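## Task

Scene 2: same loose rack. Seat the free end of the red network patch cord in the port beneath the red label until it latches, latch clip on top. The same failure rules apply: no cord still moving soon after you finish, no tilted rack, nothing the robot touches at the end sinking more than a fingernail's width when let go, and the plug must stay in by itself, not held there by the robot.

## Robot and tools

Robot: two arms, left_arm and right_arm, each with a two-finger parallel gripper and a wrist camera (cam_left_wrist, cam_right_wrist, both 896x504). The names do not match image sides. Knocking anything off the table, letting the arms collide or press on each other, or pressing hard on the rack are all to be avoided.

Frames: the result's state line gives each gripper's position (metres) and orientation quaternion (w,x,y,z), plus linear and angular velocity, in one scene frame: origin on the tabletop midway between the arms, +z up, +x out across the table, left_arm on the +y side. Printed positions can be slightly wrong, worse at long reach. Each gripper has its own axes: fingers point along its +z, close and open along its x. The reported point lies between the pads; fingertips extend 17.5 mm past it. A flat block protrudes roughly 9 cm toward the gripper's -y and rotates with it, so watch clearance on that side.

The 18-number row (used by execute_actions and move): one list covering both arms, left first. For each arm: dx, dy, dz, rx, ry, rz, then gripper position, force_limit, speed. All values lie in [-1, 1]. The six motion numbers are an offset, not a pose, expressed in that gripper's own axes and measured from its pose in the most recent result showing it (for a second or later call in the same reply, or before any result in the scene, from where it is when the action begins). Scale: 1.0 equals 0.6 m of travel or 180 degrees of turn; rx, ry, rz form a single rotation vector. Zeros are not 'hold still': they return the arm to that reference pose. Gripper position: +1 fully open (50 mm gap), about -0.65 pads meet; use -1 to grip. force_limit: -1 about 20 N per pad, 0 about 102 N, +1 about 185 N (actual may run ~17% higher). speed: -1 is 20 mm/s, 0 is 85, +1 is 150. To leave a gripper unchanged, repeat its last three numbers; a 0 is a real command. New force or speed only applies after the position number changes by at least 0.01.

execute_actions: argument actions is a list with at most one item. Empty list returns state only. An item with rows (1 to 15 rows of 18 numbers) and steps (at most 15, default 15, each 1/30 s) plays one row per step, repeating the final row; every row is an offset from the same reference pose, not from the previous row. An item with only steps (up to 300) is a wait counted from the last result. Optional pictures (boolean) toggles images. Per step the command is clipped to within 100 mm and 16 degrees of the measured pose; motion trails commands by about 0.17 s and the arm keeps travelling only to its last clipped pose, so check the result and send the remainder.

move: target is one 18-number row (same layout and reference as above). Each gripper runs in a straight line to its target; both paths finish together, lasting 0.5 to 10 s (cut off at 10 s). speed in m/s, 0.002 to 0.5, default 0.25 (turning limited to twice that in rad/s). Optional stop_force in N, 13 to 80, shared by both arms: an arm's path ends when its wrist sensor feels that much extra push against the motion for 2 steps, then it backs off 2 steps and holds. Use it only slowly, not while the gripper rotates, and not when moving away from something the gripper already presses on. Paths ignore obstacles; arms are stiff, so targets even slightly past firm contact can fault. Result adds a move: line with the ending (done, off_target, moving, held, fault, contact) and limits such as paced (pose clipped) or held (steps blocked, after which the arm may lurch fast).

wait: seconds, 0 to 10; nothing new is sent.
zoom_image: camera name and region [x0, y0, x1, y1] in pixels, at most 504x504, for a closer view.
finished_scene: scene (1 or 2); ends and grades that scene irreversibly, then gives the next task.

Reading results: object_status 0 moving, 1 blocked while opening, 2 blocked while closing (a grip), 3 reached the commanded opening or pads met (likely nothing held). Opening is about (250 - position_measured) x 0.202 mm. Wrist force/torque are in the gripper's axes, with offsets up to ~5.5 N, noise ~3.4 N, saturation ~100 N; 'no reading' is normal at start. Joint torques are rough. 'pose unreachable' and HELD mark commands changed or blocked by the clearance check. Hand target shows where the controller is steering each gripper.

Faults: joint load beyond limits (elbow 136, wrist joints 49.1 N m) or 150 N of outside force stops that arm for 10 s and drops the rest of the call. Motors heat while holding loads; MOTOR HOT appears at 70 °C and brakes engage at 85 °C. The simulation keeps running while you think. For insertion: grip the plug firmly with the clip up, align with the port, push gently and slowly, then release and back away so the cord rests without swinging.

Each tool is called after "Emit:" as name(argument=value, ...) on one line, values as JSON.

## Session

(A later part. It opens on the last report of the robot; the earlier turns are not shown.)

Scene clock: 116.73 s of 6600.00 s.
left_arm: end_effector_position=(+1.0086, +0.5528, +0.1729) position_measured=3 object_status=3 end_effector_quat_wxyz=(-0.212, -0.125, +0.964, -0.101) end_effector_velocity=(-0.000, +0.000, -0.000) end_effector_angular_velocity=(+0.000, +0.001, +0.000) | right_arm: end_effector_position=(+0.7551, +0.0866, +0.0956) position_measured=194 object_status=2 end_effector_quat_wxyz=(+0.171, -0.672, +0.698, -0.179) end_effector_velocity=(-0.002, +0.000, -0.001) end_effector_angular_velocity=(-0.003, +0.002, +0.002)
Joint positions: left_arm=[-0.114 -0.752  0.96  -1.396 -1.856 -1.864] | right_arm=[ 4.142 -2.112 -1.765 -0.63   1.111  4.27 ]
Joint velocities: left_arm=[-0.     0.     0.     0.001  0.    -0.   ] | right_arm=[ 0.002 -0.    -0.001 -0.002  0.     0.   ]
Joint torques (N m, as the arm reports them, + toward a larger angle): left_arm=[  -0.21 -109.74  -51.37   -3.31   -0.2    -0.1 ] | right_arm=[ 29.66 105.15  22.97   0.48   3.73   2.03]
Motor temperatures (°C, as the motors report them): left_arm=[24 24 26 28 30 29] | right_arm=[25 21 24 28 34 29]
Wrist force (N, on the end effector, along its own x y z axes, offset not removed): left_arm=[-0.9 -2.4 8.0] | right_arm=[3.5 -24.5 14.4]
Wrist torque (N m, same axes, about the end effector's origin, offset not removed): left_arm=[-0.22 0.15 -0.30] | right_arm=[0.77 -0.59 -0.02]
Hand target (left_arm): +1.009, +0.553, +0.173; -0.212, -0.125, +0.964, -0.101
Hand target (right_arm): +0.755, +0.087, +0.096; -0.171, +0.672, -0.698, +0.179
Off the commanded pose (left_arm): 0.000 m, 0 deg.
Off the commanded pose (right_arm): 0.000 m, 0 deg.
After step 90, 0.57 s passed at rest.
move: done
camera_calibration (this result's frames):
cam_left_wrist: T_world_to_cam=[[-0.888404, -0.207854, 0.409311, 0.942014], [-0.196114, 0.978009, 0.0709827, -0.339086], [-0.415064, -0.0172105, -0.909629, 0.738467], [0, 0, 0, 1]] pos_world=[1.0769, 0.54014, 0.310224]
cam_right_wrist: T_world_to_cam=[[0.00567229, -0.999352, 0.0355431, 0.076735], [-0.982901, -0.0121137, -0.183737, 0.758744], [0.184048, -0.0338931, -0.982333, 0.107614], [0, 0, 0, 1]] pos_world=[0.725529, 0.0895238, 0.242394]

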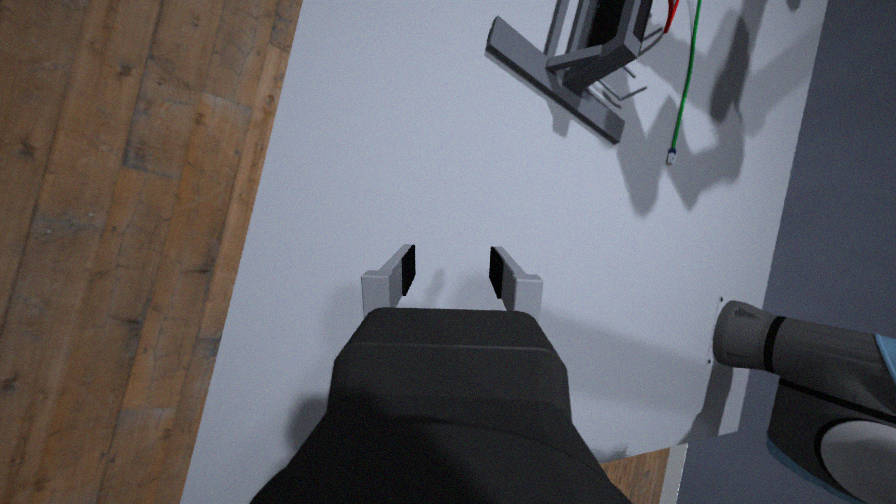

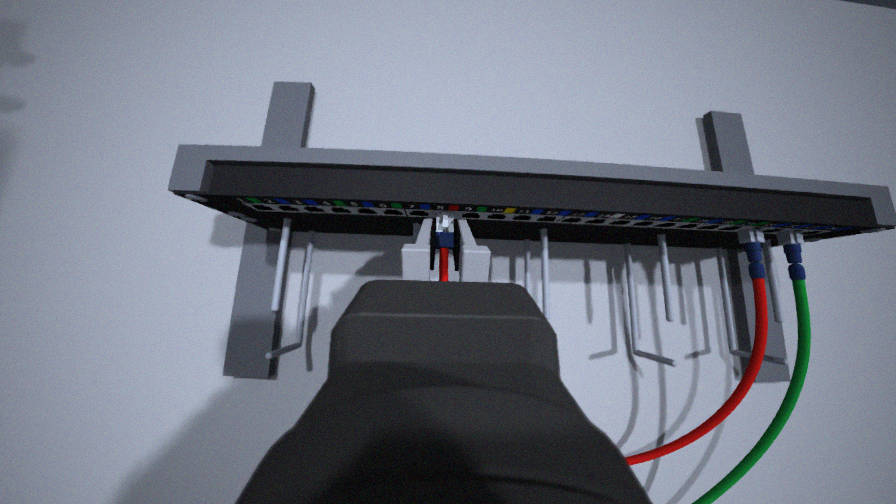

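The plug is latched.

Emit:
move(target=[0,0,0,0,0,0,1,0,0,0,-0.001,0.0006,0,0,0,0.2,-0.4,-0.7], speed=0.01)

Emit:
move(target=[0,0,0,0,0,0,1,0,0,0,0,-0.1,0,0,0,0.2,-0.4,-0.7], speed=0.08)

Emit:
wait(seconds=1.5)

Scene clock: 119.57 s of 6600.00 s.
left_arm: end_effector_position=(+1.0086, +0.5528, +0.1729) position_measured=3 object_status=3 end_effector_quat_wxyz=(-0.212, -0.125, +0.964, -0.101) end_effector_velocity=(-0.000, +0.001, -0.000) end_effector_angular_velocity=(+0.000, +0.000, +0.001) | right_arm: end_effector_position=(+0.7557, +0.0866, +0.0956) position_measured=123 object_status=3 end_effector_quat_wxyz=(+0.171, -0.672, +0.698, -0.179) end_effector_velocity=(+0.001, -0.000, +0.001) end_effector_angular_velocity=(+0.001, -0.001, -0.000)
Joint positions: left_arm=[-0.114 -0.752  0.96  -1.396 -1.856 -1.864] | right_arm=[ 4.142 -2.113 -1.764 -0.63   1.111  4.269]
Joint velocities: left_arm=[ 0.001 -0.     0.     0.     0.    -0.   ] | right_arm=[-0.001  0.     0.001  0.    -0.    -0.001]
Joint torques (N m, as the arm reports them, + toward a larger angle): left_arm=[  -0.56 -109.29  -51.51   -3.46   -0.16   -0.04] | right_arm=[-17.27  81.36  54.13   6.97  -4.04  -1.93]
Motor temperatures (°C, as the motors report them): left_arm=[24 24 26 28 30 29] | right_arm=[25 21 24 28 34 29]
Wrist force (N, on the end effector, along its own x y z axes, offset not removed): left_arm=[2.2 -5.2 -0.8] | right_arm=[4.2 2.7 -1.5]
Wrist torque (N m, same axes, about the end effector's origin, offset not removed): left_arm=[-0.79 -0.36 -0.39] | right_arm=[0.47 -0.53 0.04]
Hand target (left_arm): +1.009, +0.553, +0.173; -0.212, -0.125, +0.964, -0.101
Hand target (right_arm): +0.756, +0.087, +0.096; -0.171, +0.672, -0.698, +0.179
Off the commanded pose (left_arm): 0.000 m, 0 deg.
Off the commanded pose (right_arm): 0.000 m, 0 deg.
move: done
camera_calibration (this result's frames):
cam_left_wrist: T_world_to_cam=[[-0.888404, -0.207853, 0.409311, 0.942014], [-0.196114, 0.978009, 0.0709827, -0.339087], [-0.415064, -0.0172104, -0.909629, 0.738467], [0, 0, 0, 1]] pos_world=[1.0769, 0.54014, 0.310224]
cam_right_wrist: T_world_to_cam=[[0.00575191, -0.999352, 0.0355358, 0.0766991], [-0.98291, -0.0121888, -0.18368, 0.759311], [0.183995, -0.033872, -0.982343, 0.107512], [0, 0, 0, 1]] pos_world=[0.726112, 0.0895461, 0.242358]

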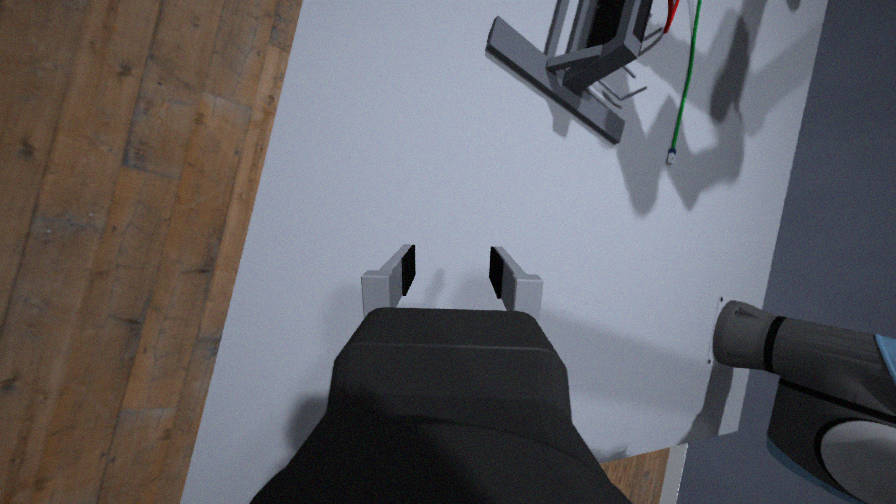

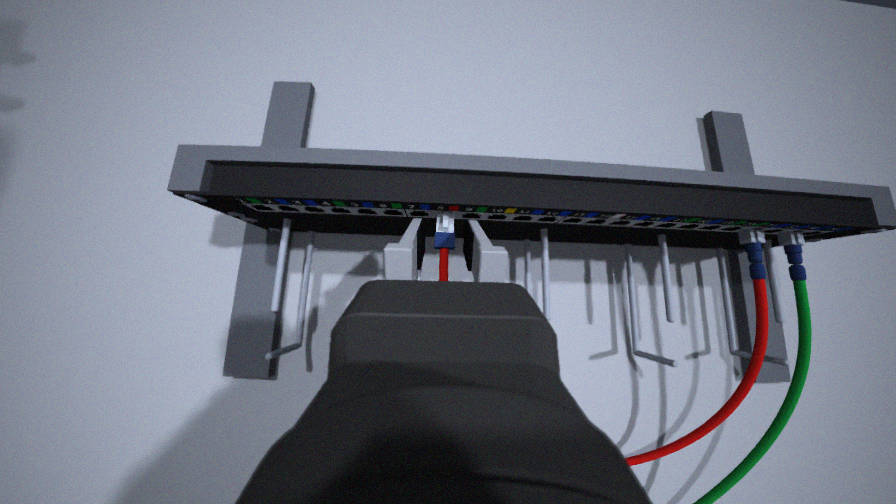

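Scene clock: 120.80 s of 6600.00 s.
left_arm: end_effector_position=(+1.0086, +0.5528, +0.1729) position_measured=3 object_status=3 end_effector_quat_wxyz=(-0.212, -0.125, +0.964, -0.101) end_effector_velocity=(-0.000, -0.001, +0.000) end_effector_angular_velocity=(-0.003, +0.001, +0.001) | right_arm: end_effector_position=(+0.7272, +0.0879, +0.1480) position_measured=123 object_status=3 end_effector_quat_wxyz=(+0.171, -0.672, +0.698, -0.179) end_effector_velocity=(-0.001, +0.000, +0.002) end_effector_angular_velocity=(-0.001, +0.000, +0.001)
Joint positions: left_arm=[-0.114 -0.752  0.96  -1.396 -1.856 -1.864] | right_arm=[ 4.173 -2.034 -1.772 -0.716  1.105  4.303]
Joint velocities: left_arm=[-0.     0.    -0.     0.    -0.004 -0.   ] | right_arm=[ 0.002  0.003 -0.    -0.005 -0.001  0.001]
Joint torques (N m, as the arm reports them, + toward a larger angle): left_arm=[  -0.86 -110.75  -51.63   -3.28   -0.32   -0.09] | right_arm=[  8.26 102.87  32.72   2.47  -4.27   1.71]
Motor temperatures (°C, as the motors report them): left_arm=[24 24 26 28 30 29] | right_arm=[25 21 24 28 34 29]
Wrist force (N, on the end effector, along its own x y z axes, offset not removed): left_arm=[-2.3 -4.3 5.6] | right_arm=[4.0 3.1 0.5]
Wrist torque (N m, same axes, about the end effector's origin, offset not removed): left_arm=[-0.35 0.40 -0.22] | right_arm=[0.53 -0.56 0.03]
Hand target (left_arm): +1.009, +0.553, +0.173; -0.212, -0.125, +0.964, -0.101
Hand target (right_arm): +0.727, +0.088, +0.148; -0.171, +0.672, -0.698, +0.179
Off the commanded pose (left_arm): 0.000 m, 0 deg.
Off the commanded pose (right_arm): 0.000 m, 0 deg.
move: done
camera_calibration (this result's frames):
cam_left_wrist: T_world_to_cam=[[-0.888404, -0.207853, 0.409311, 0.942014], [-0.196114, 0.978009, 0.0709826, -0.339086], [-0.415064, -0.0172105, -0.909629, 0.738467], [0, 0, 0, 1]] pos_world=[1.0769, 0.54014, 0.310224]
cam_right_wrist: T_world_to_cam=[[0.00579384, -0.999354, 0.0354639, 0.0762616], [-0.982917, -0.0122155, -0.183645, 0.740953], [0.183959, -0.033794, -0.982353, 0.164342], [0, 0, 0, 1]] pos_world=[0.697621, 0.0908172, 0.294809]

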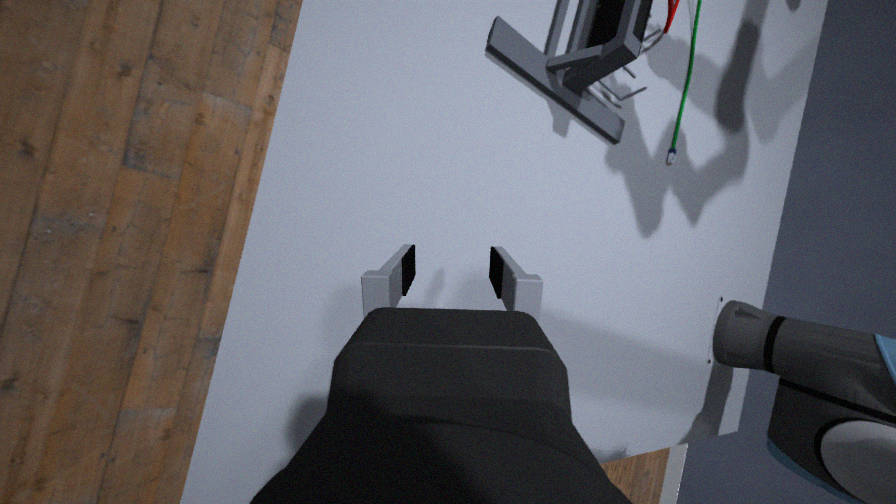

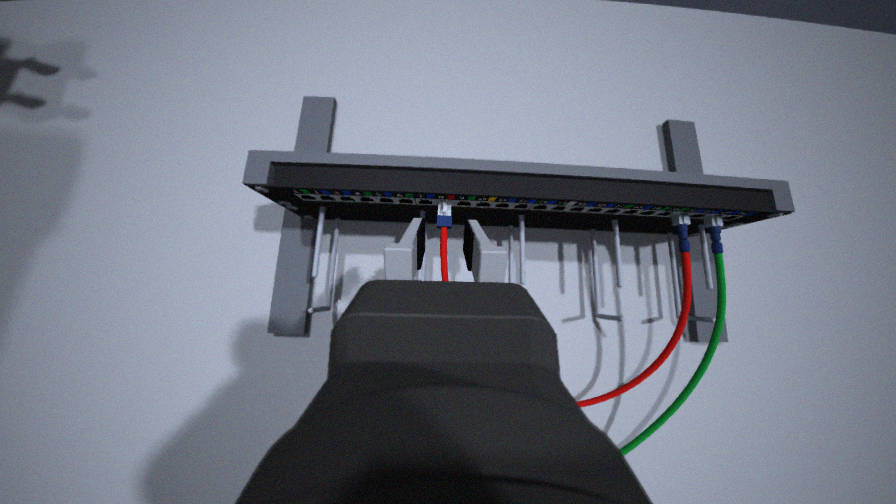

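Scene clock: 122.30 s of 6600.00 s.
left_arm: end_effector_position=(+1.0086, +0.5528, +0.1729) position_measured=3 object_status=3 end_effector_quat_wxyz=(-0.212, -0.125, +0.964, -0.101) end_effector_velocity=(+0.000, -0.000, +0.001) end_effector_angular_velocity=(-0.001, -0.001, -0.001) | right_arm: end_effector_position=(+0.7270, +0.0879, +0.1483) position_measured=123 object_status=3 end_effector_quat_wxyz=(+0.171, -0.672, +0.698, -0.179) end_effector_velocity=(-0.000, +0.001, +0.001) end_effector_angular_velocity=(+0.001, -0.001, +0.001)
Joint positions: left_arm=[-0.114 -0.752  0.96  -1.396 -1.856 -1.864] | right_arm=[ 4.173 -2.034 -1.772 -0.717  1.105  4.304]
Joint velocities: left_arm=[-0.     0.    -0.001  0.001 -0.001  0.001] | right_arm=[ 0.001  0.001  0.     0.    -0.     0.   ]
Joint torques (N m, as the arm reports them, + toward a larger angle): left_arm=[  -0.9  -110.6   -51.26   -3.5    -0.15   -0.4 ] | right_arm=[  8.3  102.98  33.01   2.63  -4.18   1.57]
Motor temperatures (°C, as the motors report them): left_arm=[24 24 26 28 30 29] | right_arm=[25 21 24 28 34 29]
Wrist force (N, on the end effector, along its own x y z axes, offset not removed): left_arm=[2.8 0.8 7.0] | right_arm=[4.8 3.2 -0.1]
Wrist torque (N m, same axes, about the end effector's origin, offset not removed): left_arm=[0.37 -0.47 -0.54] | right_arm=[0.62 -0.67 0.08]
Hand target (left_arm): +1.009, +0.553, +0.173; -0.212, -0.125, +0.964, -0.101
Hand target (right_arm): +0.727, +0.088, +0.148; -0.171, +0.672, -0.698, +0.179
Off the commanded pose (left_arm): 0.000 m, 0 deg.
Off the commanded pose (right_arm): 0.000 m, 0 deg.
Steps of this call (steps 1 to 45: nothing new was sent). Readings (end_effector_position | what the end effector reports):
1: left_arm (+1.0086, +0.5528, +0.1729) | right_arm (+0.7271, +0.0879, +0.1481) | left_arm position_measured=3 object_status=3 | right_arm position_measured=123 object_status=3
2: left_arm (+1.0086, +0.5528, +0.1729) | right_arm (+0.7271, +0.0879, +0.1482) | left_arm position_measured=3 object_status=3 | right_arm position_measured=123 object_status=3
4: left_arm (+1.0086, +0.5528, +0.1729) | right_arm (+0.7271, +0.0879, +0.1482) | left_arm position_measured=3 object_status=3 | right_arm position_measured=123 object_status=3
8: left_arm (+1.0086, +0.5528, +0.1729) | right_arm (+0.7270, +0.0879, +0.1483) | left_arm position_measured=3 object_status=3 | right_arm position_measured=123 object_status=3
45: the state above
camera_calibration (this result's frames):
cam_left_wrist: T_world_to_cam=[[-0.888404, -0.207854, 0.409312, 0.942014], [-0.196114, 0.978009, 0.0709827, -0.339086], [-0.415064, -0.0172105, -0.909629, 0.738467], [0, 0, 0, 1]] pos_world=[1.0769, 0.54014, 0.310223]
cam_right_wrist: T_world_to_cam=[[0.00577998, -0.999354, 0.0354614, 0.0762706], [-0.982917, -0.0122014, -0.183643, 0.740846], [0.183957, -0.0337942, -0.982353, 0.164668], [0, 0, 0, 1]] pos_world=[0.697458, 0.0908255, 0.295109]

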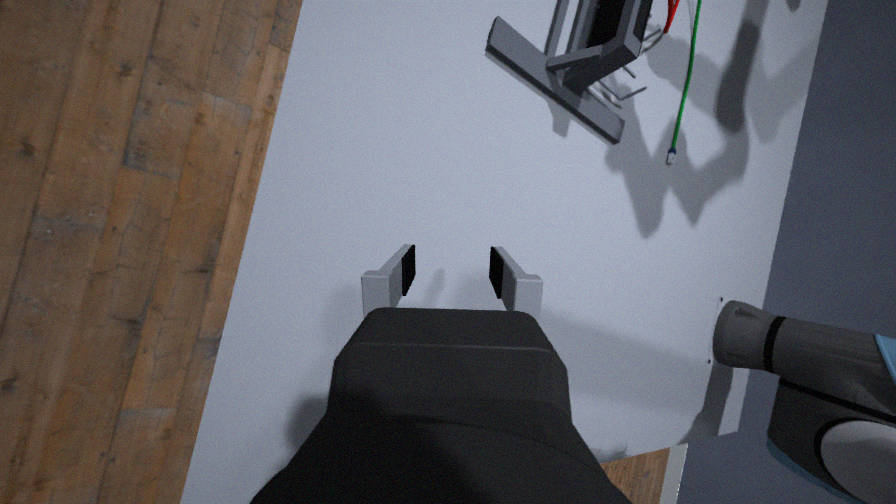

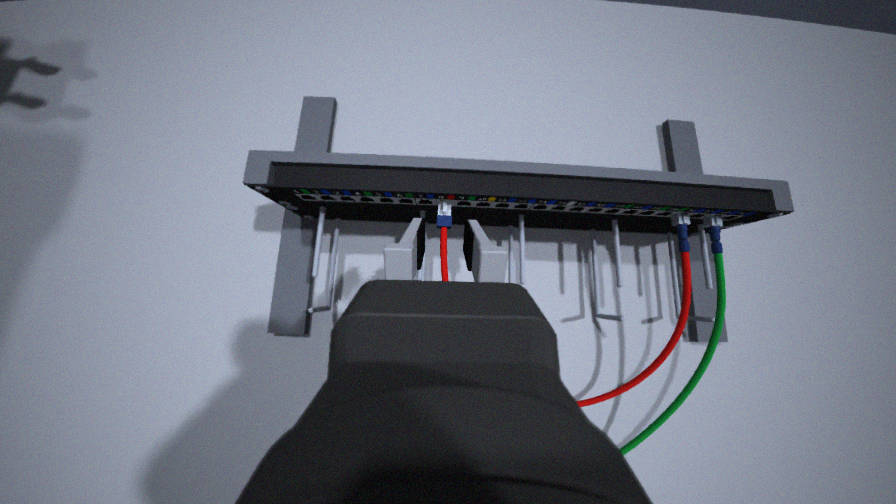

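Emit:
finished_scene(scene=2)

The scene is finished: the task was done.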